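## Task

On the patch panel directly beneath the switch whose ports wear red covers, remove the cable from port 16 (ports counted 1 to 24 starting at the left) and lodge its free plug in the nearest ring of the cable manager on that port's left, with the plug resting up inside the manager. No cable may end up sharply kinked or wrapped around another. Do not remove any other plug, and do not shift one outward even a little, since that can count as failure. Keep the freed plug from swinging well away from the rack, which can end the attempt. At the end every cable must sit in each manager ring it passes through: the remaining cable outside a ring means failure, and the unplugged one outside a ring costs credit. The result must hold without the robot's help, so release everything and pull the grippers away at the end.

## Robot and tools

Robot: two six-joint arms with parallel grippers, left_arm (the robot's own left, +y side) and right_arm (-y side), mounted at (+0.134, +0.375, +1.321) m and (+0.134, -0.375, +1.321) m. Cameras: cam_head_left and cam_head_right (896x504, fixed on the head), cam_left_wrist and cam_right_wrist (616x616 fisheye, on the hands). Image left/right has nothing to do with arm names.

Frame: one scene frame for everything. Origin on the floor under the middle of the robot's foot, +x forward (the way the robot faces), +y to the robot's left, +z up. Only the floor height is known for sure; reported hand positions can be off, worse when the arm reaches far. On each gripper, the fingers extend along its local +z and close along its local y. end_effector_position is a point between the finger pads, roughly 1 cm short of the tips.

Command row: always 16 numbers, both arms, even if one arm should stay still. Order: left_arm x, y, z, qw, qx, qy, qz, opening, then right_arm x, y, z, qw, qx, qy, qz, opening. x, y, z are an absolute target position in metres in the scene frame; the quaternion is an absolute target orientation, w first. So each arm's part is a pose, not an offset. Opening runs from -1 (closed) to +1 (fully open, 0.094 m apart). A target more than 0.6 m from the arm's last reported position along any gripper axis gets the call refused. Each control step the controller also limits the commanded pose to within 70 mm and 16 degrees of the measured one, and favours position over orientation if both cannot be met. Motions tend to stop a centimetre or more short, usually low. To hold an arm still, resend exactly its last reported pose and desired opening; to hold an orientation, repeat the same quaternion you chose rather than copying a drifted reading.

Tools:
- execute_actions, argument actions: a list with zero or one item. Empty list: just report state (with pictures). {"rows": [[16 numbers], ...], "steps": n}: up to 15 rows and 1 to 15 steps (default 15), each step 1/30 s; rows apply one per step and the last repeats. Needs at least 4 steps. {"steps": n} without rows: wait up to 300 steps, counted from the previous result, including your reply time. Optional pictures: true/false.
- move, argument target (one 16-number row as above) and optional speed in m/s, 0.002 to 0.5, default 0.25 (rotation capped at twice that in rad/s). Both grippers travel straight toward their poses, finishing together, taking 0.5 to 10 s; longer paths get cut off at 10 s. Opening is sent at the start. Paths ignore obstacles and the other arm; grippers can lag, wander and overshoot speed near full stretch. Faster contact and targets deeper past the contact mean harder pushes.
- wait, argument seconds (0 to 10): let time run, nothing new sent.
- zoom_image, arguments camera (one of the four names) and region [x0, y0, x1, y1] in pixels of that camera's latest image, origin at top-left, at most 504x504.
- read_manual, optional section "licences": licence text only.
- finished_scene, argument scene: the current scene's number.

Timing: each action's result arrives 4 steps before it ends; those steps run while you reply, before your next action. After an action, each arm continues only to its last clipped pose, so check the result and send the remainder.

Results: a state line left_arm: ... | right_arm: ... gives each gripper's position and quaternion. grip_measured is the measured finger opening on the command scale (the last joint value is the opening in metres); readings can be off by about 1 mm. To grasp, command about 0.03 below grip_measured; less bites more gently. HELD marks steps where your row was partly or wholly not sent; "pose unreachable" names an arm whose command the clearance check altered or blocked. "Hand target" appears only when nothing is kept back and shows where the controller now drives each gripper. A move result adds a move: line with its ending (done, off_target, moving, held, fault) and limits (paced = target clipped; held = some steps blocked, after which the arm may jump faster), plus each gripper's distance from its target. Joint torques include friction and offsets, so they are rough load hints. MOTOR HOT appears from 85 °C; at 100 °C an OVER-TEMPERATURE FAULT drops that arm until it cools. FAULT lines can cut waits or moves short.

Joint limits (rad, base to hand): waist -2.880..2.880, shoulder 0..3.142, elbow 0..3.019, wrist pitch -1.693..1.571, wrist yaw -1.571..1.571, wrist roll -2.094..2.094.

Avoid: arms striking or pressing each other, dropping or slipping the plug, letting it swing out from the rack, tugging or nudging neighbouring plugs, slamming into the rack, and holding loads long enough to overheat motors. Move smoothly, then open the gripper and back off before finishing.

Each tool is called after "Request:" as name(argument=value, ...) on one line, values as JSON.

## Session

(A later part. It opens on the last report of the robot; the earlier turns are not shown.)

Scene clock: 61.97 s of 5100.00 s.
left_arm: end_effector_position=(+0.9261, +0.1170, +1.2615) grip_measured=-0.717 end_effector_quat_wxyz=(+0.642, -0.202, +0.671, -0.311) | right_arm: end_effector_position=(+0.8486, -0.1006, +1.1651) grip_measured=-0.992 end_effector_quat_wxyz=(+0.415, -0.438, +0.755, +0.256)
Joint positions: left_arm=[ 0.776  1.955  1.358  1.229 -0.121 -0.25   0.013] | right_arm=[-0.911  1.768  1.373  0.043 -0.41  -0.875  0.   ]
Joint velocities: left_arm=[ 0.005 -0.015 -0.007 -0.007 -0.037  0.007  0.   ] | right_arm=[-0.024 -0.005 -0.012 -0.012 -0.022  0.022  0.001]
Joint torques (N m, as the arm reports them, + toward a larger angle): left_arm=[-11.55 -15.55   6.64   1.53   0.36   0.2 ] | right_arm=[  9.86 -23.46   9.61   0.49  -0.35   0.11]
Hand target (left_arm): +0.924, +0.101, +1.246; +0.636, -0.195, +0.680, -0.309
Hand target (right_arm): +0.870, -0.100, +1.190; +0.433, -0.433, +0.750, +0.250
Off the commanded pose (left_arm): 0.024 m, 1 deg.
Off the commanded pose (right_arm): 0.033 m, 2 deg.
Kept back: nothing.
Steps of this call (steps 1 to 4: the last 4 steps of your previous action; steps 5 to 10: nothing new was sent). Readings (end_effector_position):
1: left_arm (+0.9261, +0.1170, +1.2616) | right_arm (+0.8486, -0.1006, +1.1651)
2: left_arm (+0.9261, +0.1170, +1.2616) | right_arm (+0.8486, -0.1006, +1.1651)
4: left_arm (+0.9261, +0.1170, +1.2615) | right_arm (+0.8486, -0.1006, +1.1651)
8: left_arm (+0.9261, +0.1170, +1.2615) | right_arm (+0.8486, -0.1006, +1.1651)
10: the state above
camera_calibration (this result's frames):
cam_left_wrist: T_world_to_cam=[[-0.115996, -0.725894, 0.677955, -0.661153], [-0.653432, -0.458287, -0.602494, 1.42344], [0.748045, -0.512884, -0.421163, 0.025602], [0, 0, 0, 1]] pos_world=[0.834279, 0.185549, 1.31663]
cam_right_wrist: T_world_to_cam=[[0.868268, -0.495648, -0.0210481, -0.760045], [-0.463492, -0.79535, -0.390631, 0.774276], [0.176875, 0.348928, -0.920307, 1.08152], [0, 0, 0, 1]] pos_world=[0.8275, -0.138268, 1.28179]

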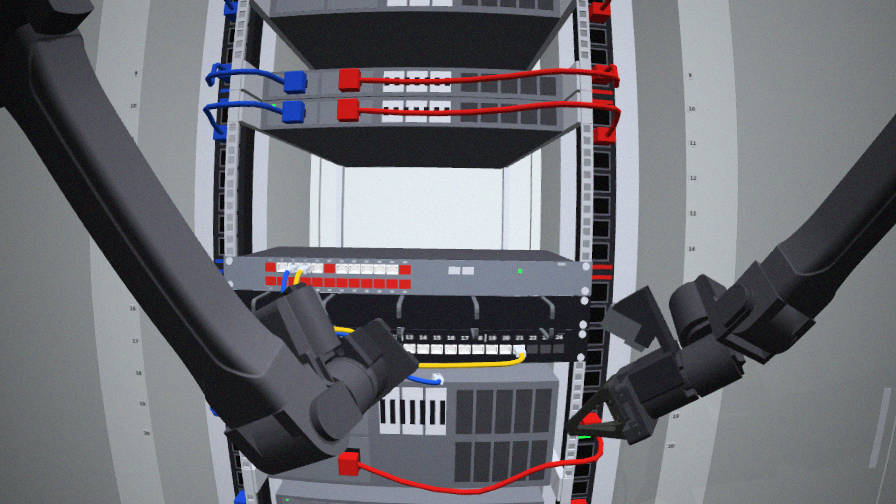

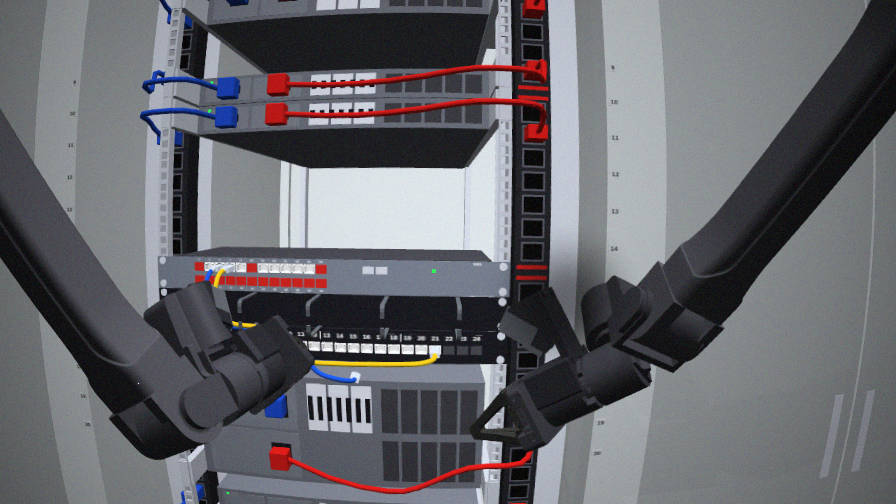

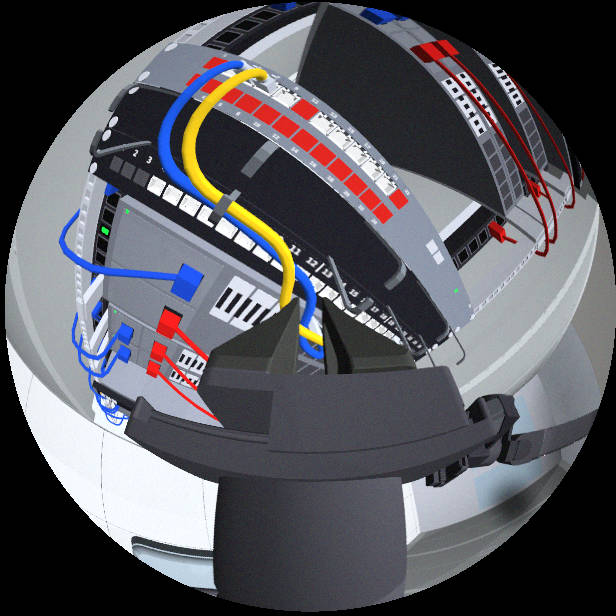

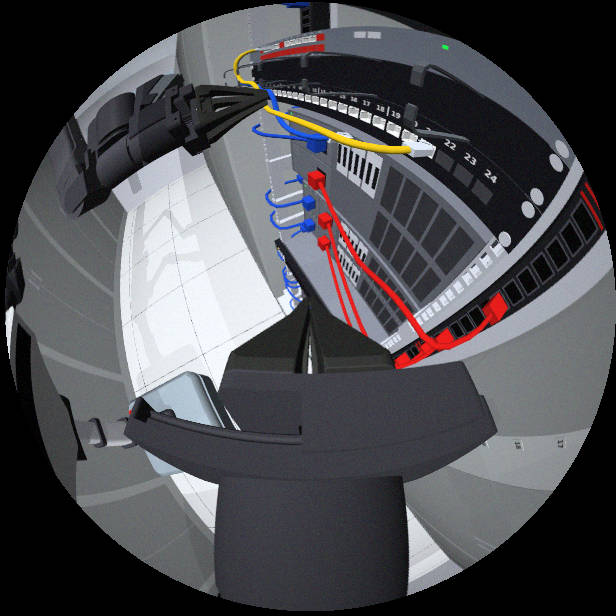

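Excellent alignment.

Request:
execute_actions(actions=[{"rows":[[0.928,0.099,1.244,0.635,-0.195,0.679,-0.309,-0.72,0.87,-0.10,1.19,0.433,-0.433,0.75,0.25,-1],[0.931,0.099,1.243,0.635,-0.195,0.679,-0.309,-0.72,0.87,-0.10,1.19,0.433,-0.433,0.75,0.25,-1],[0.934,0.098,1.242,0.635,-0.195,0.679,-0.309,-0.72,0.87,-0.10,1.19,0.433,-0.433,0.75,0.25,-1],[0.938,0.098,1.242,0.635,-0.195,0.679,-0.309,-0.72,0.87,-0.10,1.19,0.433,-0.433,0.75,0.25,-1]]}])

Request:
execute_actions(actions=[{"steps":10}], pictures=true)

Request:
zoom_image(camera="cam_left_wrist", region=[220, 200, 400, 370])

Request:
zoom_image(camera="cam_right_wrist", region=[200, 40, 360, 160])

Scene clock: 62.53 s of 5100.00 s.
left_arm: end_effector_position=(+0.9377, +0.1125, +1.2600) grip_measured=-0.717 end_effector_quat_wxyz=(+0.641, -0.202, +0.672, -0.311) | right_arm: end_effector_position=(+0.8486, -0.1006, +1.1651) grip_measured=-0.992 end_effector_quat_wxyz=(+0.415, -0.438, +0.755, +0.256)
Joint positions: left_arm=[ 0.776  1.972  1.402  1.2   -0.121 -0.25   0.013] | right_arm=[-0.911  1.768  1.373  0.043 -0.41  -0.875  0.   ]
Joint velocities: left_arm=[ 0.005 -0.005  0.007  0.007  0.007  0.007 -0.   ] | right_arm=[-0.005  0.005  0.017  0.002 -0.037  0.007  0.001]
Joint torques (N m, as the arm reports them, + toward a larger angle): left_arm=[-11.42 -15.59   7.15   1.52   0.52   0.18] | right_arm=[  9.85 -24.01   9.4    0.56  -0.34   0.09]
Steps of this call (steps 1 to 6: nothing new was sent; steps 7 to 17: the first 11 steps of this action). Readings (end_effector_position):
7: left_arm (+0.9263, +0.1168, +1.2612) | right_arm (+0.8486, -0.1006, +1.1651)
8: left_arm (+0.9268, +0.1164, +1.2608) | right_arm (+0.8486, -0.1006, +1.1651)
10: left_arm (+0.9302, +0.1148, +1.2600) | right_arm (+0.8486, -0.1006, +1.1651)
14: left_arm (+0.9371, +0.1126, +1.2598) | right_arm (+0.8486, -0.1006, +1.1651)
17: the state above

Scene clock: 62.87 s of 5100.00 s.
left_arm: end_effector_position=(+0.9377, +0.1124, +1.2599) grip_measured=-0.717 end_effector_quat_wxyz=(+0.641, -0.202, +0.672, -0.311) | right_arm: end_effector_position=(+0.8486, -0.1006, +1.1651) grip_measured=-0.992 end_effector_quat_wxyz=(+0.415, -0.438, +0.755, +0.256)
Joint positions: left_arm=[ 0.776  1.972  1.402  1.199 -0.121 -0.25   0.013] | right_arm=[-0.911  1.768  1.373  0.043 -0.41  -0.875  0.   ]
Joint velocities: left_arm=[-0.005 -0.015 -0.012  0.002 -0.051  0.007  0.001] | right_arm=[ 0.005 -0.005 -0.007 -0.002 -0.007  0.007  0.001]
Joint torques (N m, as the arm reports them, + toward a larger angle): left_arm=[-11.33 -15.76   7.09   1.51   0.52   0.18] | right_arm=[ 10.33 -23.74   9.59   0.47  -0.32   0.1 ]
Hand target (left_arm): +0.937, +0.099, +1.243; +0.636, -0.195, +0.680, -0.309
Hand target (right_arm): +0.870, -0.100, +1.190; +0.433, -0.433, +0.750, +0.250
Off the commanded pose (left_arm): 0.023 m, 1 deg.
Off the commanded pose (right_arm): 0.033 m, 2 deg.
Kept back: nothing.
Steps of this call (steps 1 to 4: the last 4 steps of your previous action; steps 5 to 10: nothing new was sent). Readings (end_effector_position):
1: left_arm (+0.9377, +0.1125, +1.2600) | right_arm (+0.8486, -0.1006, +1.1651)
2: left_arm (+0.9377, +0.1124, +1.2599) | right_arm (+0.8486, -0.1006, +1.1651)
4: left_arm (+0.9377, +0.1124, +1.2599) | right_arm (+0.8486, -0.1006, +1.1651)
8: left_arm (+0.9377, +0.1124, +1.2599) | right_arm (+0.8486, -0.1006, +1.1651)
10: the state above
camera_calibration (this result's frames):
cam_left_wrist: T_world_to_cam=[[-0.115556, -0.726133, 0.677774, -0.662165], [-0.654809, -0.457399, -0.601674, 1.42811], [0.746908, -0.51334, -0.422623, 0.0169442], [0, 0, 0, 1]] pos_world=[0.845965, 0.181093, 1.31521]
cam_right_wrist: T_world_to_cam=[[0.868268, -0.495648, -0.0210481, -0.760045], [-0.463492, -0.79535, -0.390631, 0.774276], [0.176875, 0.348928, -0.920307, 1.08152], [0, 0, 0, 1]] pos_world=[0.8275, -0.138268, 1.28179]

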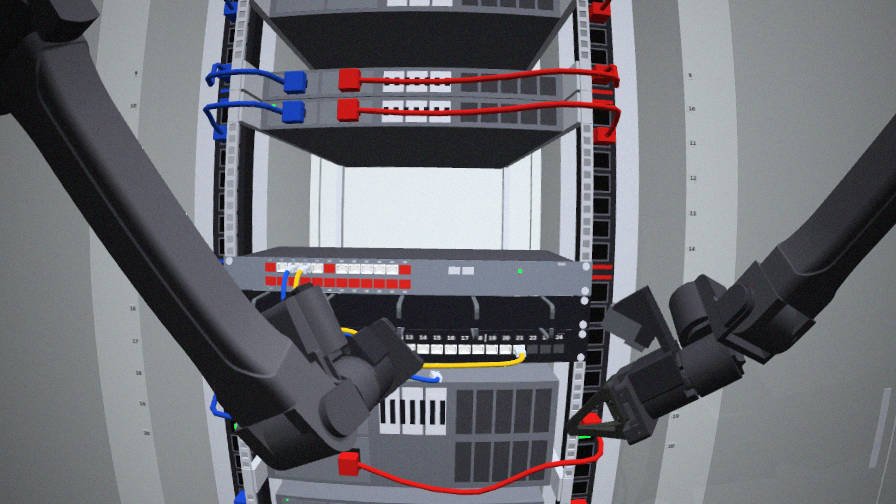

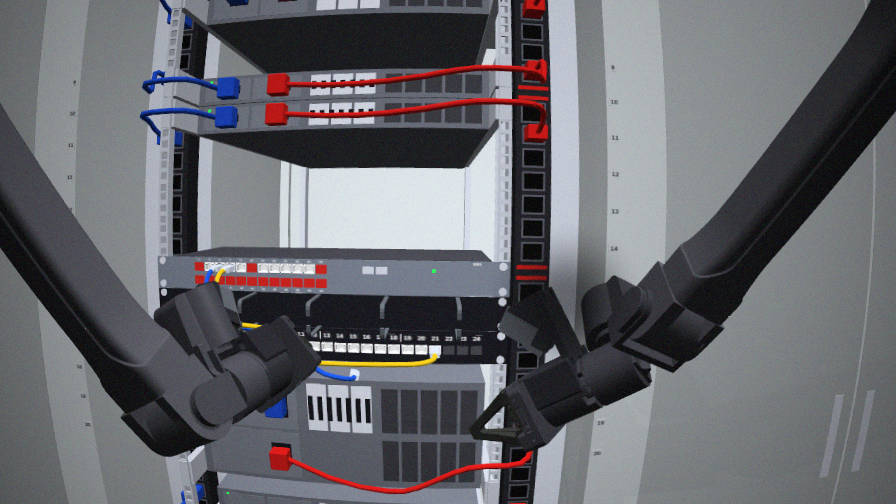

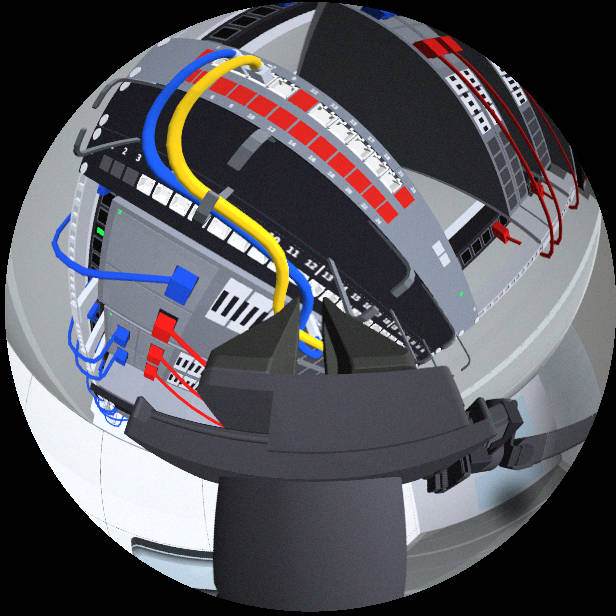

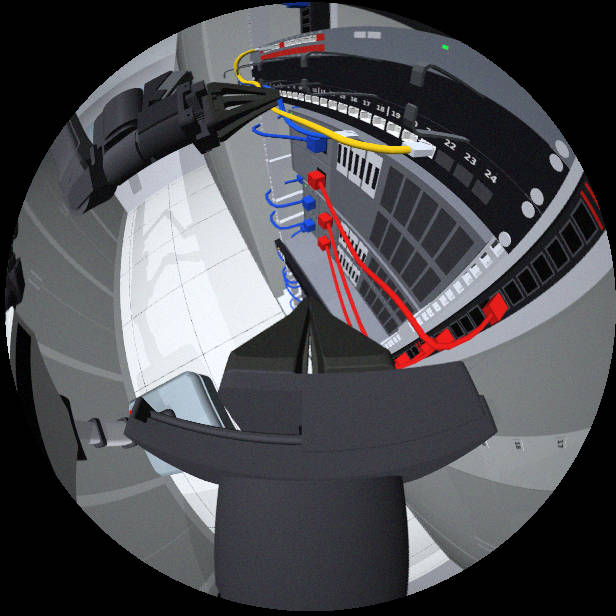

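Region (220, 200, 400, 370) of cam_left_wrist's 616x616 image, scaled by 2.800, with more detail than that image has.

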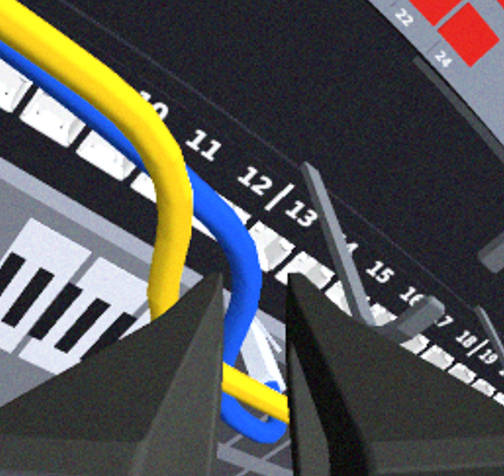

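Region (200, 40, 360, 160) of cam_right_wrist's 616x616 image, scaled by 3.150, with more detail than that image has; it fills the top 378 rows of this view, and the rest is white.

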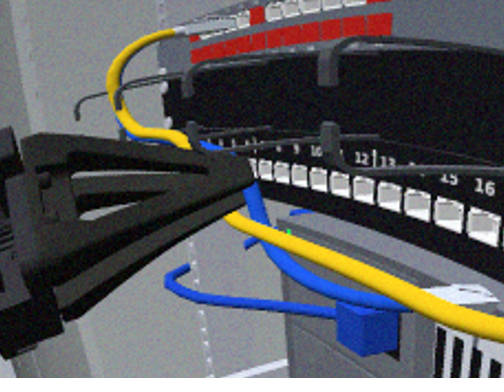

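Request:
execute_actions(actions=[{"rows":[[0.941,0.103,1.251,0.635,-0.195,0.679,-0.309,-0.72,0.87,-0.10,1.19,0.433,-0.433,0.75,0.25,-1],[0.944,0.108,1.26,0.635,-0.195,0.679,-0.309,-0.72,0.87,-0.10,1.19,0.433,-0.433,0.75,0.25,-1],[0.946,0.111,1.266,0.635,-0.195,0.679,-0.309,-0.72,0.87,-0.10,1.19,0.433,-0.433,0.75,0.25,-1]]}])

Request:
execute_actions(actions=[{"steps":10}])

Scene clock: 63.37 s of 5100.00 s.
left_arm: end_effector_position=(+0.9372, +0.1081, +1.2527) grip_measured=-0.717 end_effector_quat_wxyz=(+0.629, -0.197, +0.685, -0.311) | right_arm: end_effector_position=(+0.8486, -0.1006, +1.1651) grip_measured=-0.992 end_effector_quat_wxyz=(+0.415, -0.438, +0.755, +0.256)
Joint positions: left_arm=[ 0.776  1.971  1.402  1.162 -0.119 -0.25   0.013] | right_arm=[-0.911  1.768  1.373  0.043 -0.41  -0.875  0.   ]
Joint velocities: left_arm=[-0.015 -0.015  0.002 -0.012 -0.037  0.022  0.   ] | right_arm=[-0.015  0.005 -0.007 -0.007  0.022 -0.022 -0.002]
Joint torques (N m, as the arm reports them, + toward a larger angle): left_arm=[-11.28 -19.9    5.74   1.5    0.52   0.17] | right_arm=[  9.85 -24.     9.58   0.38  -0.31   0.09]
Steps of this call (steps 1 to 4: nothing new was sent; steps 5 to 15: the first 11 steps of this action). Readings (end_effector_position):
5: left_arm (+0.9376, +0.1121, +1.2593) | right_arm (+0.8486, -0.1006, +1.1651)
6: left_arm (+0.9375, +0.1111, +1.2578) | right_arm (+0.8486, -0.1006, +1.1651)
8: left_arm (+0.9372, +0.1092, +1.2544) | right_arm (+0.8486, -0.1006, +1.1651)
12: left_arm (+0.9371, +0.1081, +1.2525) | right_arm (+0.8486, -0.1006, +1.1651)
15: the state above

Scene clock: 63.70 s of 5100.00 s.
left_arm: end_effector_position=(+0.9372, +0.1081, +1.2526) grip_measured=-0.717 end_effector_quat_wxyz=(+0.629, -0.197, +0.685, -0.311) | right_arm: end_effector_position=(+0.8486, -0.1006, +1.1651) grip_measured=-0.992 end_effector_quat_wxyz=(+0.415, -0.438, +0.755, +0.256)
Joint positions: left_arm=[ 0.776  1.971  1.402  1.161 -0.119 -0.25   0.013] | right_arm=[-0.911  1.768  1.373  0.043 -0.41  -0.875  0.   ]
Joint velocities: left_arm=[-0.005 -0.005 -0.002  0.002 -0.007 -0.037  0.   ] | right_arm=[-0.015 -0.005 -0.022 -0.007 -0.051  0.007  0.   ]
Joint torques (N m, as the arm reports them, + toward a larger angle): left_arm=[-11.19 -20.04   5.7    1.45   0.53   0.17] | right_arm=[ 10.33 -23.48   9.51   0.5   -0.34   0.1 ]
Hand target (left_arm): +0.946, +0.111, +1.266; +0.636, -0.195, +0.680, -0.309
Hand target (right_arm): +0.870, -0.100, +1.190; +0.433, -0.433, +0.750, +0.250
Off the commanded pose (left_arm): 0.016 m, 1 deg.
Off the commanded pose (right_arm): 0.033 m, 2 deg.
Kept back: nothing.
Steps of this call (steps 1 to 4: the last 4 steps of your previous action; steps 5 to 10: nothing new was sent). Readings (end_effector_position):
1: left_arm (+0.9372, +0.1081, +1.2526) | right_arm (+0.8486, -0.1006, +1.1651)
2: left_arm (+0.9372, +0.1081, +1.2526) | right_arm (+0.8486, -0.1006, +1.1651)
4: left_arm (+0.9372, +0.1081, +1.2526) | right_arm (+0.8486, -0.1006, +1.1651)
8: left_arm (+0.9372, +0.1081, +1.2526) | right_arm (+0.8486, -0.1006, +1.1651)
10: the state above

Request:
execute_actions(actions=[{"rows":[[0.947,0.114,1.271,0.635,-0.195,0.679,-0.309,-0.72,0.87,-0.10,1.19,0.433,-0.433,0.75,0.25,-1],[0.948,0.117,1.276,0.635,-0.195,0.679,-0.309,-0.72,0.87,-0.10,1.19,0.433,-0.433,0.75,0.25,-1]]}])

Request:
execute_actions(actions=[{"steps":10}], pictures=true)

Request:
zoom_image(camera="cam_left_wrist", region=[220, 200, 400, 370])

Request:
zoom_image(camera="cam_right_wrist", region=[200, 40, 360, 160])

Scene clock: 64.27 s of 5100.00 s.
left_arm: end_effector_position=(+0.9442, +0.1145, +1.2686) grip_measured=-0.717 end_effector_quat_wxyz=(+0.633, -0.198, +0.681, -0.311) | right_arm: end_effector_position=(+0.8486, -0.1006, +1.1651) grip_measured=-0.992 end_effector_quat_wxyz=(+0.415, -0.438, +0.755, +0.256)
Joint positions: left_arm=[ 0.776  1.942  1.402  1.144 -0.117 -0.25   0.013] | right_arm=[-0.911  1.768  1.373  0.043 -0.41  -0.875  0.   ]
Joint velocities: left_arm=[-0.015 -0.044 -0.002 -0.002  0.022 -0.11  -0.   ] | right_arm=[-0.015 -0.005 -0.002  0.012  0.051 -0.007 -0.001]
Joint torques (N m, as the arm reports them, + toward a larger angle): left_arm=[-10.97 -19.78   5.     1.59   0.51   0.16] | right_arm=[  9.7  -23.67   9.51   0.5   -0.31   0.09]
Steps of this call (steps 1 to 6: nothing new was sent; steps 7 to 17: the first 11 steps of this action). Readings (end_effector_position):
7: left_arm (+0.9374, +0.1083, +1.2530) | right_arm (+0.8486, -0.1006, +1.1651)
8: left_arm (+0.9378, +0.1083, +1.2535) | right_arm (+0.8486, -0.1006, +1.1651)
10: left_arm (+0.9392, +0.1091, +1.2560) | right_arm (+0.8486, -0.1006, +1.1651)
14: left_arm (+0.9428, +0.1128, +1.2648) | right_arm (+0.8486, -0.1006, +1.1651)
17: the state above

Scene clock: 64.60 s of 5100.00 s.
left_arm: end_effector_position=(+0.9442, +0.1143, +1.2682) grip_measured=-0.717 end_effector_quat_wxyz=(+0.632, -0.198, +0.681, -0.311) | right_arm: end_effector_position=(+0.8486, -0.1006, +1.1651) grip_measured=-0.992 end_effector_quat_wxyz=(+0.415, -0.438, +0.755, +0.256)
Joint positions: left_arm=[ 0.776  1.942  1.402  1.142 -0.117 -0.25   0.013] | right_arm=[-0.911  1.768  1.373  0.043 -0.41  -0.875  0.   ]
Joint velocities: left_arm=[-0.005  0.005 -0.002 -0.002  0.051 -0.037 -0.   ] | right_arm=[-0.015 -0.015  0.012 -0.007 -0.022 -0.037 -0.001]
Joint torques (N m, as the arm reports them, + toward a larger angle): left_arm=[-11.04 -19.76   4.99   1.54   0.51   0.16] | right_arm=[  9.95 -23.71   9.52   0.49  -0.32   0.09]
Hand target (left_arm): +0.948, +0.117, +1.276; +0.636, -0.195, +0.680, -0.309
Hand target (right_arm): +0.870, -0.100, +1.190; +0.433, -0.433, +0.750, +0.250
Off the commanded pose (left_arm): 0.009 m, 1 deg.
Off the commanded pose (right_arm): 0.033 m, 2 deg.
Kept back: nothing.
Steps of this call (steps 1 to 4: the last 4 steps of your previous action; steps 5 to 10: nothing new was sent). Readings (end_effector_position):
1: left_arm (+0.9442, +0.1145, +1.2686) | right_arm (+0.8486, -0.1006, +1.1651)
2: left_arm (+0.9442, +0.1145, +1.2686) | right_arm (+0.8486, -0.1006, +1.1651)
4: left_arm (+0.9442, +0.1143, +1.2683) | right_arm (+0.8486, -0.1006, +1.1651)
8: left_arm (+0.9442, +0.1143, +1.2682) | right_arm (+0.8486, -0.1006, +1.1651)
10: the state above
camera_calibration (this result's frames):
cam_left_wrist: T_world_to_cam=[[-0.113085, -0.728904, 0.675211, -0.664501], [-0.674316, -0.442804, -0.590951, 1.44135], [0.729733, -0.522133, -0.441437, 0.0576265], [0, 0, 0, 1]] pos_world=[0.854726, 0.183965, 1.32588]
cam_right_wrist: T_world_to_cam=[[0.868268, -0.495648, -0.0210481, -0.760045], [-0.463492, -0.79535, -0.390631, 0.774276], [0.176875, 0.348928, -0.920307, 1.08152], [0, 0, 0, 1]] pos_world=[0.8275, -0.138268, 1.28179]

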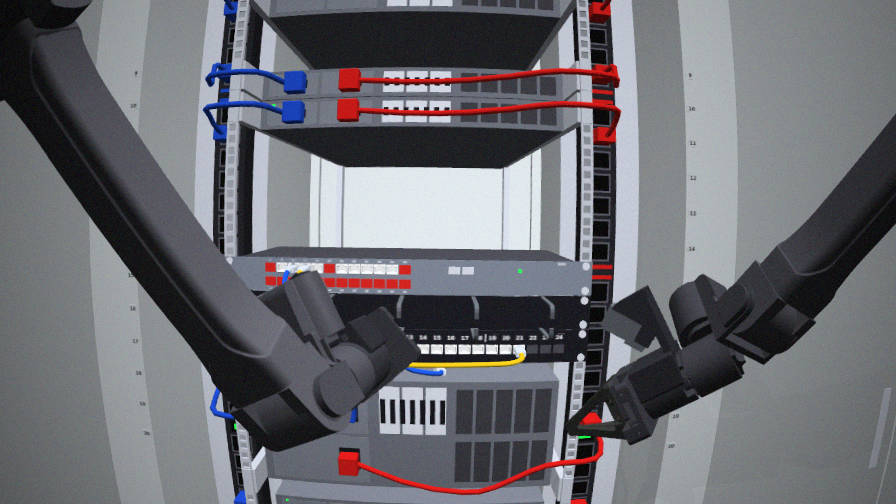

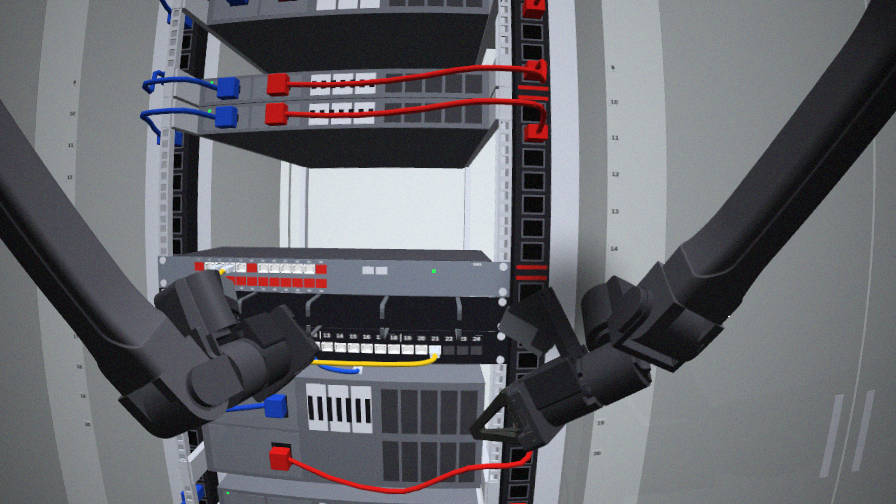

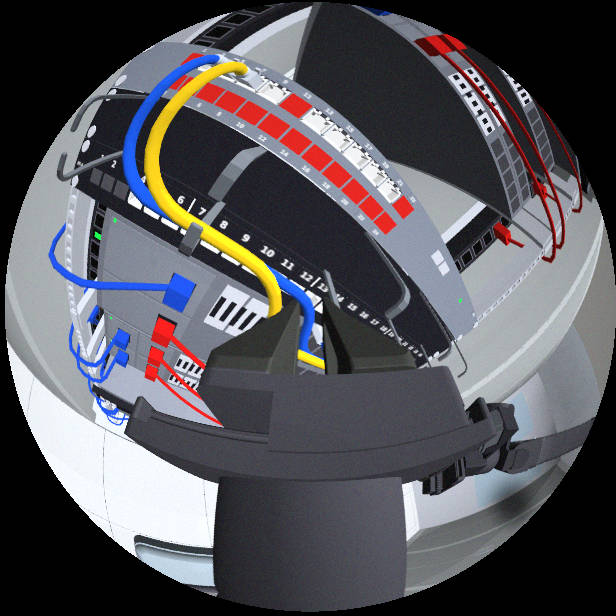

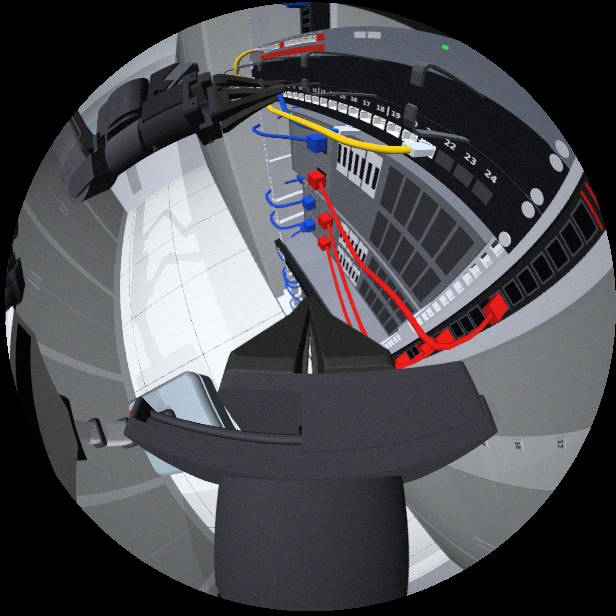

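Region (220, 200, 400, 370) of cam_left_wrist's 616x616 image, scaled by 2.800, with more detail than that image has.

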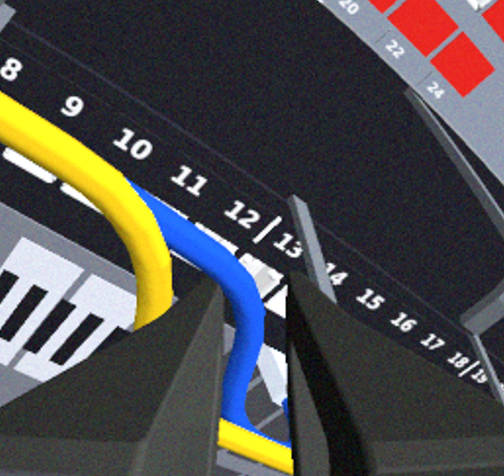

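Region (200, 40, 360, 160) of cam_right_wrist's 616x616 image, scaled by 3.150, with more detail than that image has; it fills the top 378 rows of this view, and the rest is white.

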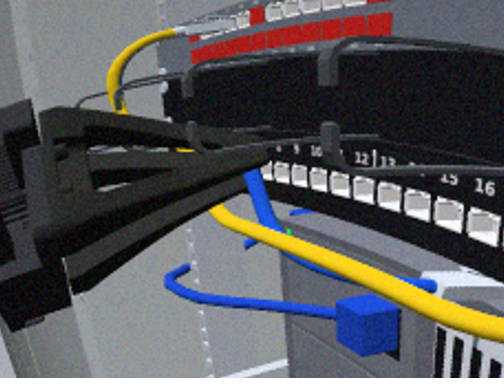

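Request:
execute_actions(actions=[{"rows":[[0.948,0.117,1.276,0.635,-0.195,0.679,-0.309,-0.8,0.87,-0.10,1.19,0.433,-0.433,0.75,0.25,-1],[0.948,0.117,1.276,0.635,-0.195,0.679,-0.309,-0.86,0.87,-0.10,1.19,0.433,-0.433,0.75,0.25,-1],[0.948,0.117,1.276,0.635,-0.195,0.679,-0.309,-0.92,0.87,-0.10,1.19,0.433,-0.433,0.75,0.25,-1]]}])

Request:
execute_actions(actions=[{"rows":[[0.944,0.118,1.277,0.635,-0.195,0.679,-0.309,-0.92,0.87,-0.10,1.19,0.433,-0.433,0.75,0.25,-1],[0.94,0.119,1.278,0.635,-0.195,0.679,-0.309,-0.92,0.87,-0.10,1.19,0.433,-0.433,0.75,0.25,-1],[0.936,0.12,1.279,0.635,-0.195,0.679,-0.309,-0.92,0.87,-0.10,1.19,0.433,-0.433,0.75,0.25,-1],[0.932,0.121,1.28,0.635,-0.195,0.679,-0.309,-0.92,0.87,-0.10,1.19,0.433,-0.433,0.75,0.25,-1]]}])

Request:
execute_actions(actions=[{"rows":[[0.932,0.121,1.28,0.623,-0.22,0.671,-0.333,-0.92,0.87,-0.10,1.19,0.433,-0.433,0.75,0.25,-1],[0.932,0.121,1.28,0.61,-0.245,0.662,-0.356,-0.92,0.87,-0.10,1.19,0.433,-0.433,0.75,0.25,-1],[0.932,0.121,1.28,0.596,-0.271,0.653,-0.38,-0.92,0.87,-0.10,1.19,0.433,-0.433,0.75,0.25,-1],[0.932,0.121,1.28,0.596,-0.271,0.653,-0.38,-0.92,0.87,-0.10,1.19,0.433,-0.433,0.75,0.25,-1],[0.932,0.121,1.28,0.596,-0.271,0.653,-0.38,-0.92,0.87,-0.10,1.19,0.433,-0.433,0.75,0.25,-1],[0.932,0.121,1.28,0.561,-0.326,0.627,-0.43,-0.92,0.87,-0.10,1.19,0.433,-0.433,0.75,0.25,-1]]}])

Request:
execute_actions(actions=[{"steps":15}], pictures=true)

Request:
zoom_image(camera="cam_right_wrist", region=[200, 40, 400, 180])

Scene clock: 65.33 s of 5100.00 s.
left_arm: end_effector_position=(+0.9441, +0.1141, +1.2680) grip_measured=-0.900 end_effector_quat_wxyz=(+0.632, -0.198, +0.682, -0.311) | right_arm: end_effector_position=(+0.8486, -0.1006, +1.1651) grip_measured=-0.992 end_effector_quat_wxyz=(+0.415, -0.438, +0.755, +0.256)
Joint positions: left_arm=[ 0.776  1.942  1.402  1.141 -0.117 -0.25   0.005] | right_arm=[-0.911  1.768  1.373  0.043 -0.41  -0.875  0.   ]
Joint velocities: left_arm=[ 0.005 -0.024  0.007 -0.012 -0.007 -0.007 -0.   ] | right_arm=[-0.005 -0.005 -0.002  0.017  0.037  0.022 -0.   ]
Joint torques (N m, as the arm reports them, + toward a larger angle): left_arm=[-10.98 -19.77   5.14   1.6    0.52   0.15] | right_arm=[ 10.21 -23.55   9.54   0.43  -0.33   0.07]
Steps of this call (steps 1 to 11: nothing new was sent; steps 12 to 22: the first 11 steps of this action). Readings (end_effector_position):
12: left_arm (+0.9442, +0.1143, +1.2682) | right_arm (+0.8486, -0.1006, +1.1651)
13: left_arm (+0.9442, +0.1143, +1.2682) | right_arm (+0.8486, -0.1006, +1.1651)
15: left_arm (+0.9442, +0.1143, +1.2682) | right_arm (+0.8486, -0.1006, +1.1651)
19: left_arm (+0.9441, +0.1141, +1.2680) | right_arm (+0.8486, -0.1006, +1.1651)
22: the state above

Scene clock: 65.83 s of 5100.00 s.
left_arm: end_effector_position=(+0.9299, +0.1154, +1.2622) grip_measured=-0.901 end_effector_quat_wxyz=(+0.624, -0.195, +0.690, -0.311) | right_arm: end_effector_position=(+0.8486, -0.1006, +1.1651) grip_measured=-0.992 end_effector_quat_wxyz=(+0.415, -0.438, +0.755, +0.256)
Joint positions: left_arm=[ 0.776  1.927  1.353  1.152 -0.117 -0.25   0.005] | right_arm=[-0.911  1.768  1.373  0.043 -0.41  -0.875  0.   ]
Joint velocities: left_arm=[-0.005 -0.024 -0.002  0.022  0.022 -0.095 -0.   ] | right_arm=[ 0.005 -0.024 -0.002 -0.002 -0.11   0.022 -0.001]
Joint torques (N m, as the arm reports them, + toward a larger angle): left_arm=[-11.11 -20.31   4.03   2.34   0.37   0.18] | right_arm=[  9.78 -23.45   9.46   0.47  -0.35   0.11]
Off your previous action's commanded pose (left_arm): 0.009 m, 1 deg at its last step (step 4 of this call).
Off your previous action's commanded pose (right_arm): 0.033 m, 2 deg at its last step (step 4 of this call).
Steps of this call (steps 1 to 4: the last 4 steps of your previous action; steps 5 to 15: the first 11 steps of this action). Readings (end_effector_position):
5: left_arm (+0.9441, +0.1141, +1.2680) | right_arm (+0.8486, -0.1006, +1.1651)
6: left_arm (+0.9434, +0.1140, +1.2674) | right_arm (+0.8486, -0.1006, +1.1651)
8: left_arm (+0.9388, +0.1147, +1.2659) | right_arm (+0.8486, -0.1006, +1.1651)
12: left_arm (+0.9303, +0.1155, +1.2625) | right_arm (+0.8486, -0.1006, +1.1651)
15: the state above

Scene clock: 66.33 s of 5100.00 s.
left_arm: end_effector_position=(+0.9305, +0.1161, +1.2646) grip_measured=-0.901 end_effector_quat_wxyz=(+0.574, -0.293, +0.652, -0.399) | right_arm: end_effector_position=(+0.8486, -0.1006, +1.1651) grip_measured=-0.992 end_effector_quat_wxyz=(+0.415, -0.438, +0.755, +0.256)
Joint positions: left_arm=[ 0.776  1.924  1.353  1.154 -0.115 -0.542  0.005] | right_arm=[-0.911  1.768  1.373  0.043 -0.41  -0.875  0.   ]
Joint velocities: left_arm=[ 0.005 -0.024  0.017 -0.002  0.051 -0.505  0.   ] | right_arm=[-0.005 -0.005 -0.002 -0.002  0.007  0.007  0.   ]
Joint torques (N m, as the arm reports them, + toward a larger angle): left_arm=[-11.05 -20.17   4.02   2.34   0.4   -0.08] | right_arm=[  9.81 -23.6    9.49   0.45  -0.33   0.09]
Off your previous action's commanded pose (left_arm): 0.018 m, 2 deg at its last step (step 4 of this call).
Off your previous action's commanded pose (right_arm): 0.033 m, 2 deg at its last step (step 4 of this call).
Steps of this call (steps 1 to 4: the last 4 steps of your previous action; steps 5 to 15: the first 11 steps of this action). Readings (end_effector_position):
5: left_arm (+0.9302, +0.1158, +1.2631) | right_arm (+0.8486, -0.1006, +1.1651)
6: left_arm (+0.9302, +0.1158, +1.2631) | right_arm (+0.8486, -0.1006, +1.1651)
8: left_arm (+0.9302, +0.1158, +1.2631) | right_arm (+0.8486, -0.1006, +1.1651)
12: left_arm (+0.9303, +0.1159, +1.2637) | right_arm (+0.8486, -0.1006, +1.1651)
15: the state above

Scene clock: 66.83 s of 5100.00 s.
left_arm: end_effector_position=(+0.9308, +0.1160, +1.2659) grip_measured=-0.901 end_effector_quat_wxyz=(+0.559, -0.317, +0.641, -0.421) | right_arm: end_effector_position=(+0.8486, -0.1006, +1.1651) grip_measured=-0.992 end_effector_quat_wxyz=(+0.415, -0.438, +0.755, +0.256)
Joint positions: left_arm=[ 0.775  1.923  1.353  1.154 -0.114 -0.615  0.005] | right_arm=[-0.911  1.768  1.373  0.043 -0.41  -0.875  0.   ]
Joint velocities: left_arm=[ 0.005 -0.015 -0.007  0.002 -0.037  0.051  0.001] | right_arm=[-0.005 -0.005 -0.017 -0.002  0.022  0.066 -0.001]
Joint torques (N m, as the arm reports them, + toward a larger angle): left_arm=[-10.99 -19.87   4.02   2.35   0.37  -0.08] | right_arm=[  9.84 -23.54   9.48   0.4   -0.32   0.1 ]
Hand target (left_arm): +0.932, +0.121, +1.280; +0.562, -0.325, +0.627, -0.430
Hand target (right_arm): +0.870, -0.100, +1.190; +0.433, -0.433, +0.750, +0.250
Off the commanded pose (left_arm): 0.015 m, 2 deg.
Off the commanded pose (right_arm): 0.033 m, 2 deg.
Kept back: nothing.
Steps of this call (steps 1 to 4: the last 4 steps of your previous action; steps 5 to 15: nothing new was sent). Readings (end_effector_position):
1: left_arm (+0.9306, +0.1161, +1.2649) | right_arm (+0.8486, -0.1006, +1.1651)
2: left_arm (+0.9307, +0.1163, +1.2652) | right_arm (+0.8486, -0.1006, +1.1651)
4: left_arm (+0.9307, +0.1161, +1.2655) | right_arm (+0.8486, -0.1006, +1.1651)
8: left_arm (+0.9308, +0.1160, +1.2659) | right_arm (+0.8486, -0.1006, +1.1651)
15: the state above
camera_calibration (this result's frames):
cam_left_wrist: T_world_to_cam=[[-0.0537134, -0.446234, 0.893303, -1.02736], [-0.715407, -0.606914, -0.34619, 1.17917], [0.69664, -0.65767, -0.28664, -0.0821474], [0, 0, 0, 1]] pos_world=[0.845634, 0.203189, 1.30241]
cam_right_wrist: T_world_to_cam=[[0.868268, -0.495648, -0.0210481, -0.760045], [-0.463492, -0.79535, -0.390631, 0.774276], [0.176875, 0.348928, -0.920307, 1.08152], [0, 0, 0, 1]] pos_world=[0.8275, -0.138268, 1.28179]

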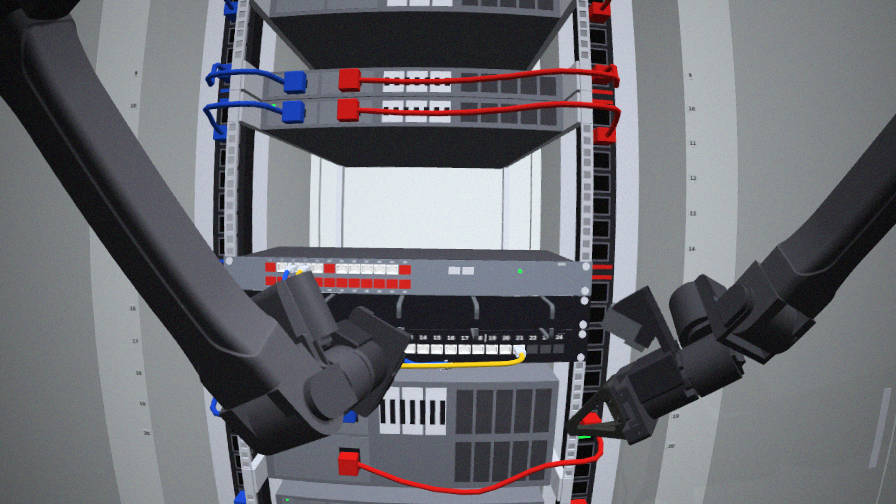

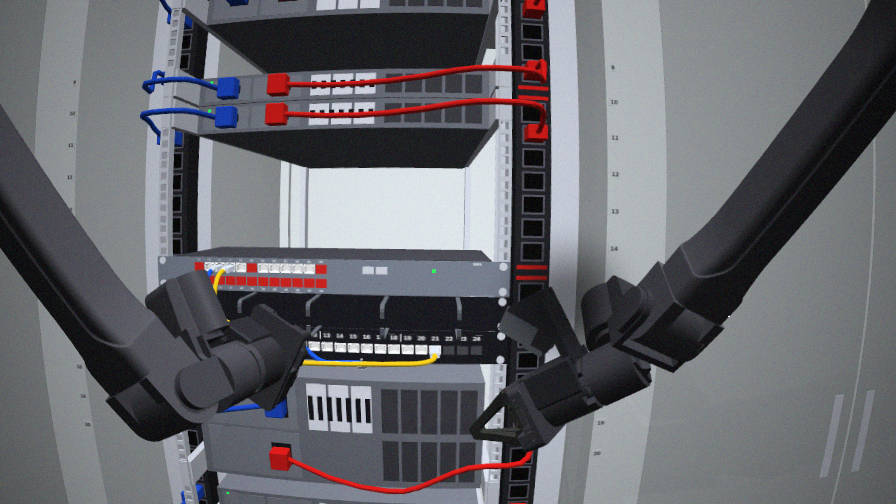

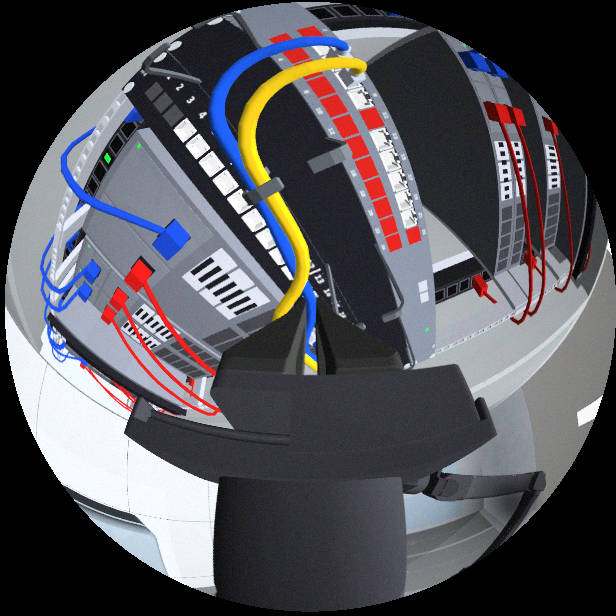

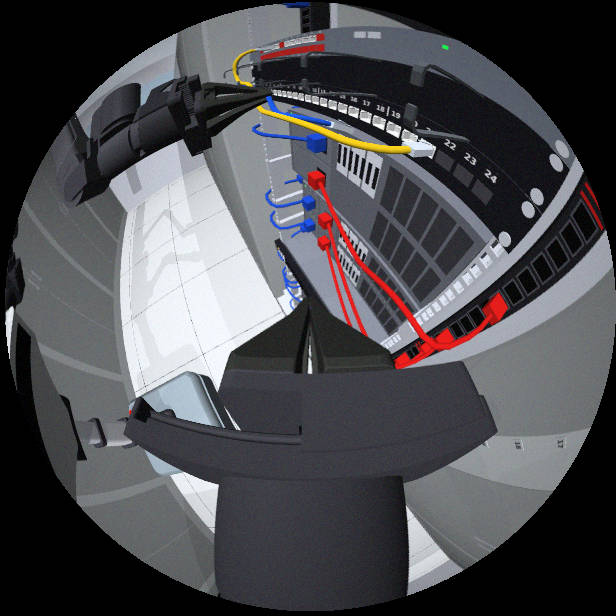

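Region (200, 40, 400, 180) of cam_right_wrist's 616x616 image, scaled by 2.520, with more detail than that image has; it fills the top 353 rows of this view, and the rest is white.

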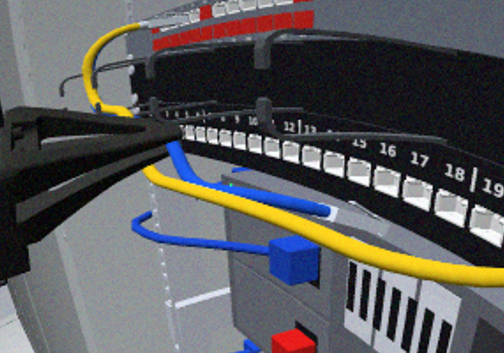

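Request:
move(target=[0.92,0.125,1.285,0.43,-0.38,0.596,-0.561,-0.92,0.87,-0.10,1.19,0.433,-0.433,0.75,0.25,-1], speed=0.08)

Request:
zoom_image(camera="cam_right_wrist", region=[200, 40, 400, 180])

Scene clock: 69.97 s of 5100.00 s.
left_arm: end_effector_position=(+0.9162, +0.1097, +1.2837) grip_measured=-0.901 end_effector_quat_wxyz=(+0.432, -0.372, +0.599, -0.563) | right_arm: end_effector_position=(+0.8486, -0.1006, +1.1651) grip_measured=-0.992 end_effector_quat_wxyz=(+0.415, -0.438, +0.755, +0.256)
Joint positions: left_arm=[ 0.794  1.85   1.284  1.092  0.068 -0.993  0.005] | right_arm=[-0.911  1.768  1.373  0.043 -0.41  -0.875  0.   ]
Joint velocities: left_arm=[-0.005 -0.015 -0.017 -0.007 -0.037  0.037  0.001] | right_arm=[-0.015 -0.015 -0.002  0.002 -0.022 -0.007  0.001]
Joint torques (N m, as the arm reports them, + toward a larger angle): left_arm=[ -8.57 -19.62   3.96   1.61   0.6   -0.04] | right_arm=[  9.78 -23.74   9.57   0.43  -0.35   0.08]
Hand target (left_arm): +0.920, +0.125, +1.285; +0.430, -0.380, +0.596, -0.561
Hand target (right_arm): +0.870, -0.100, +1.190; +0.433, -0.433, +0.750, +0.250
Off the commanded pose (left_arm): 0.016 m, 1 deg.
Off the commanded pose (right_arm): 0.033 m, 2 deg.
Kept back: nothing.
move: off_target (left_arm, right_arm)
camera_calibration (this result's frames):
cam_left_wrist: T_world_to_cam=[[-0.0290502, -0.0926641, 0.995274, -1.23906], [-0.830654, -0.551631, -0.0756044, 0.92322], [0.55603, -0.828925, -0.0609468, -0.21315], [0, 0, 0, 1]] pos_world=[0.8494, 0.217775, 1.29002]
cam_right_wrist: T_world_to_cam=[[0.868268, -0.495648, -0.0210481, -0.760045], [-0.463492, -0.79535, -0.390631, 0.774276], [0.176875, 0.348928, -0.920307, 1.08152], [0, 0, 0, 1]] pos_world=[0.8275, -0.138268, 1.28179]

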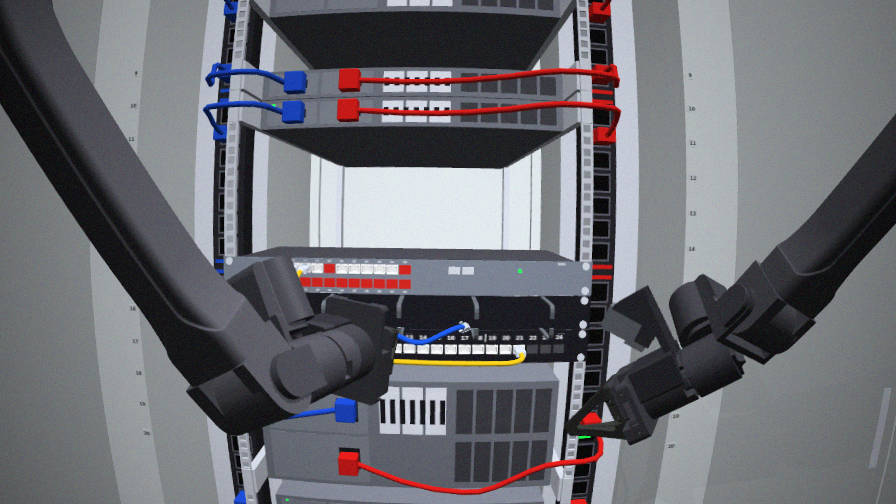

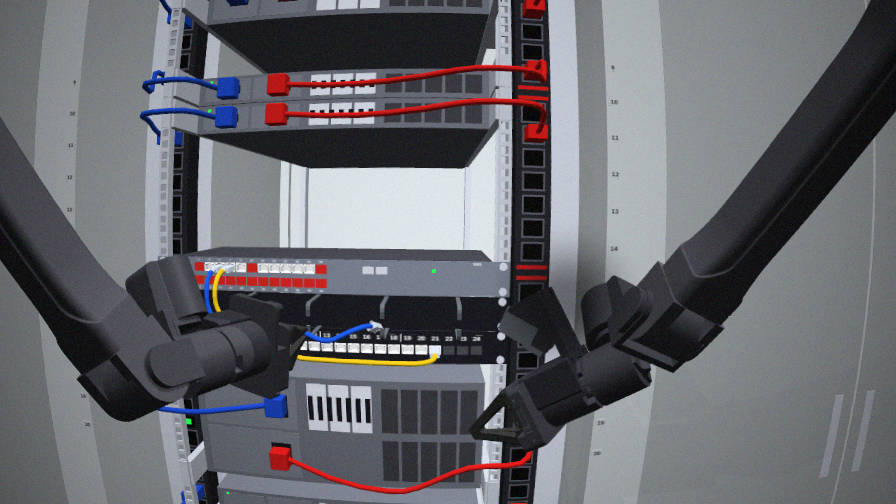

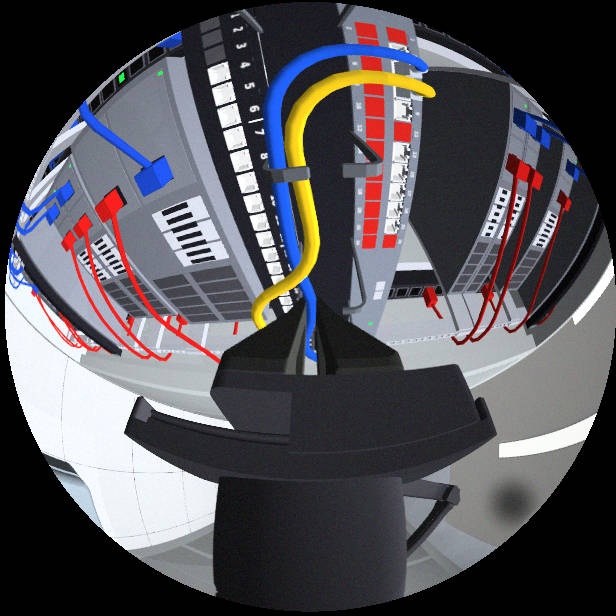

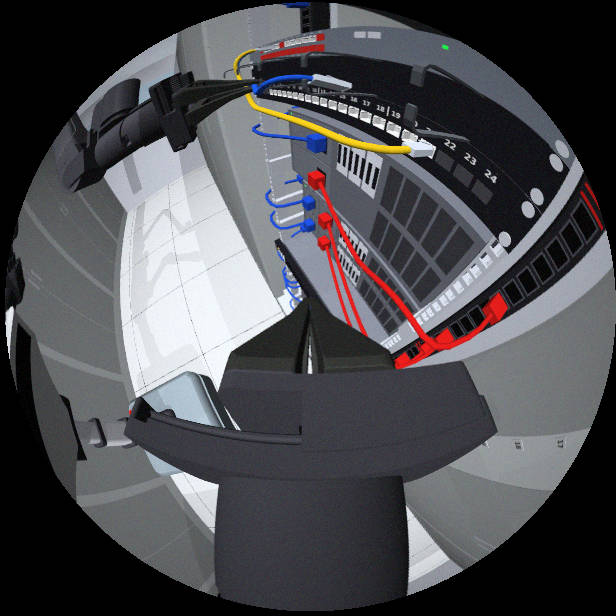

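Region (200, 40, 400, 180) of cam_right_wrist's 616x616 image, scaled by 2.520, with more detail than that image has; it fills the top 353 rows of this view, and the rest is white.

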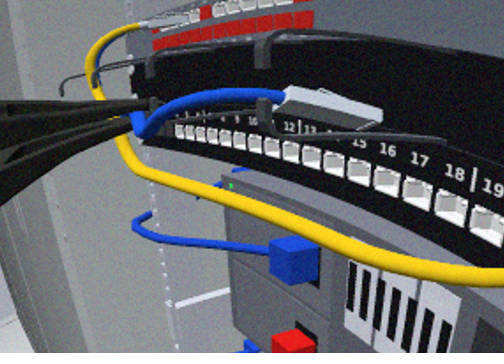

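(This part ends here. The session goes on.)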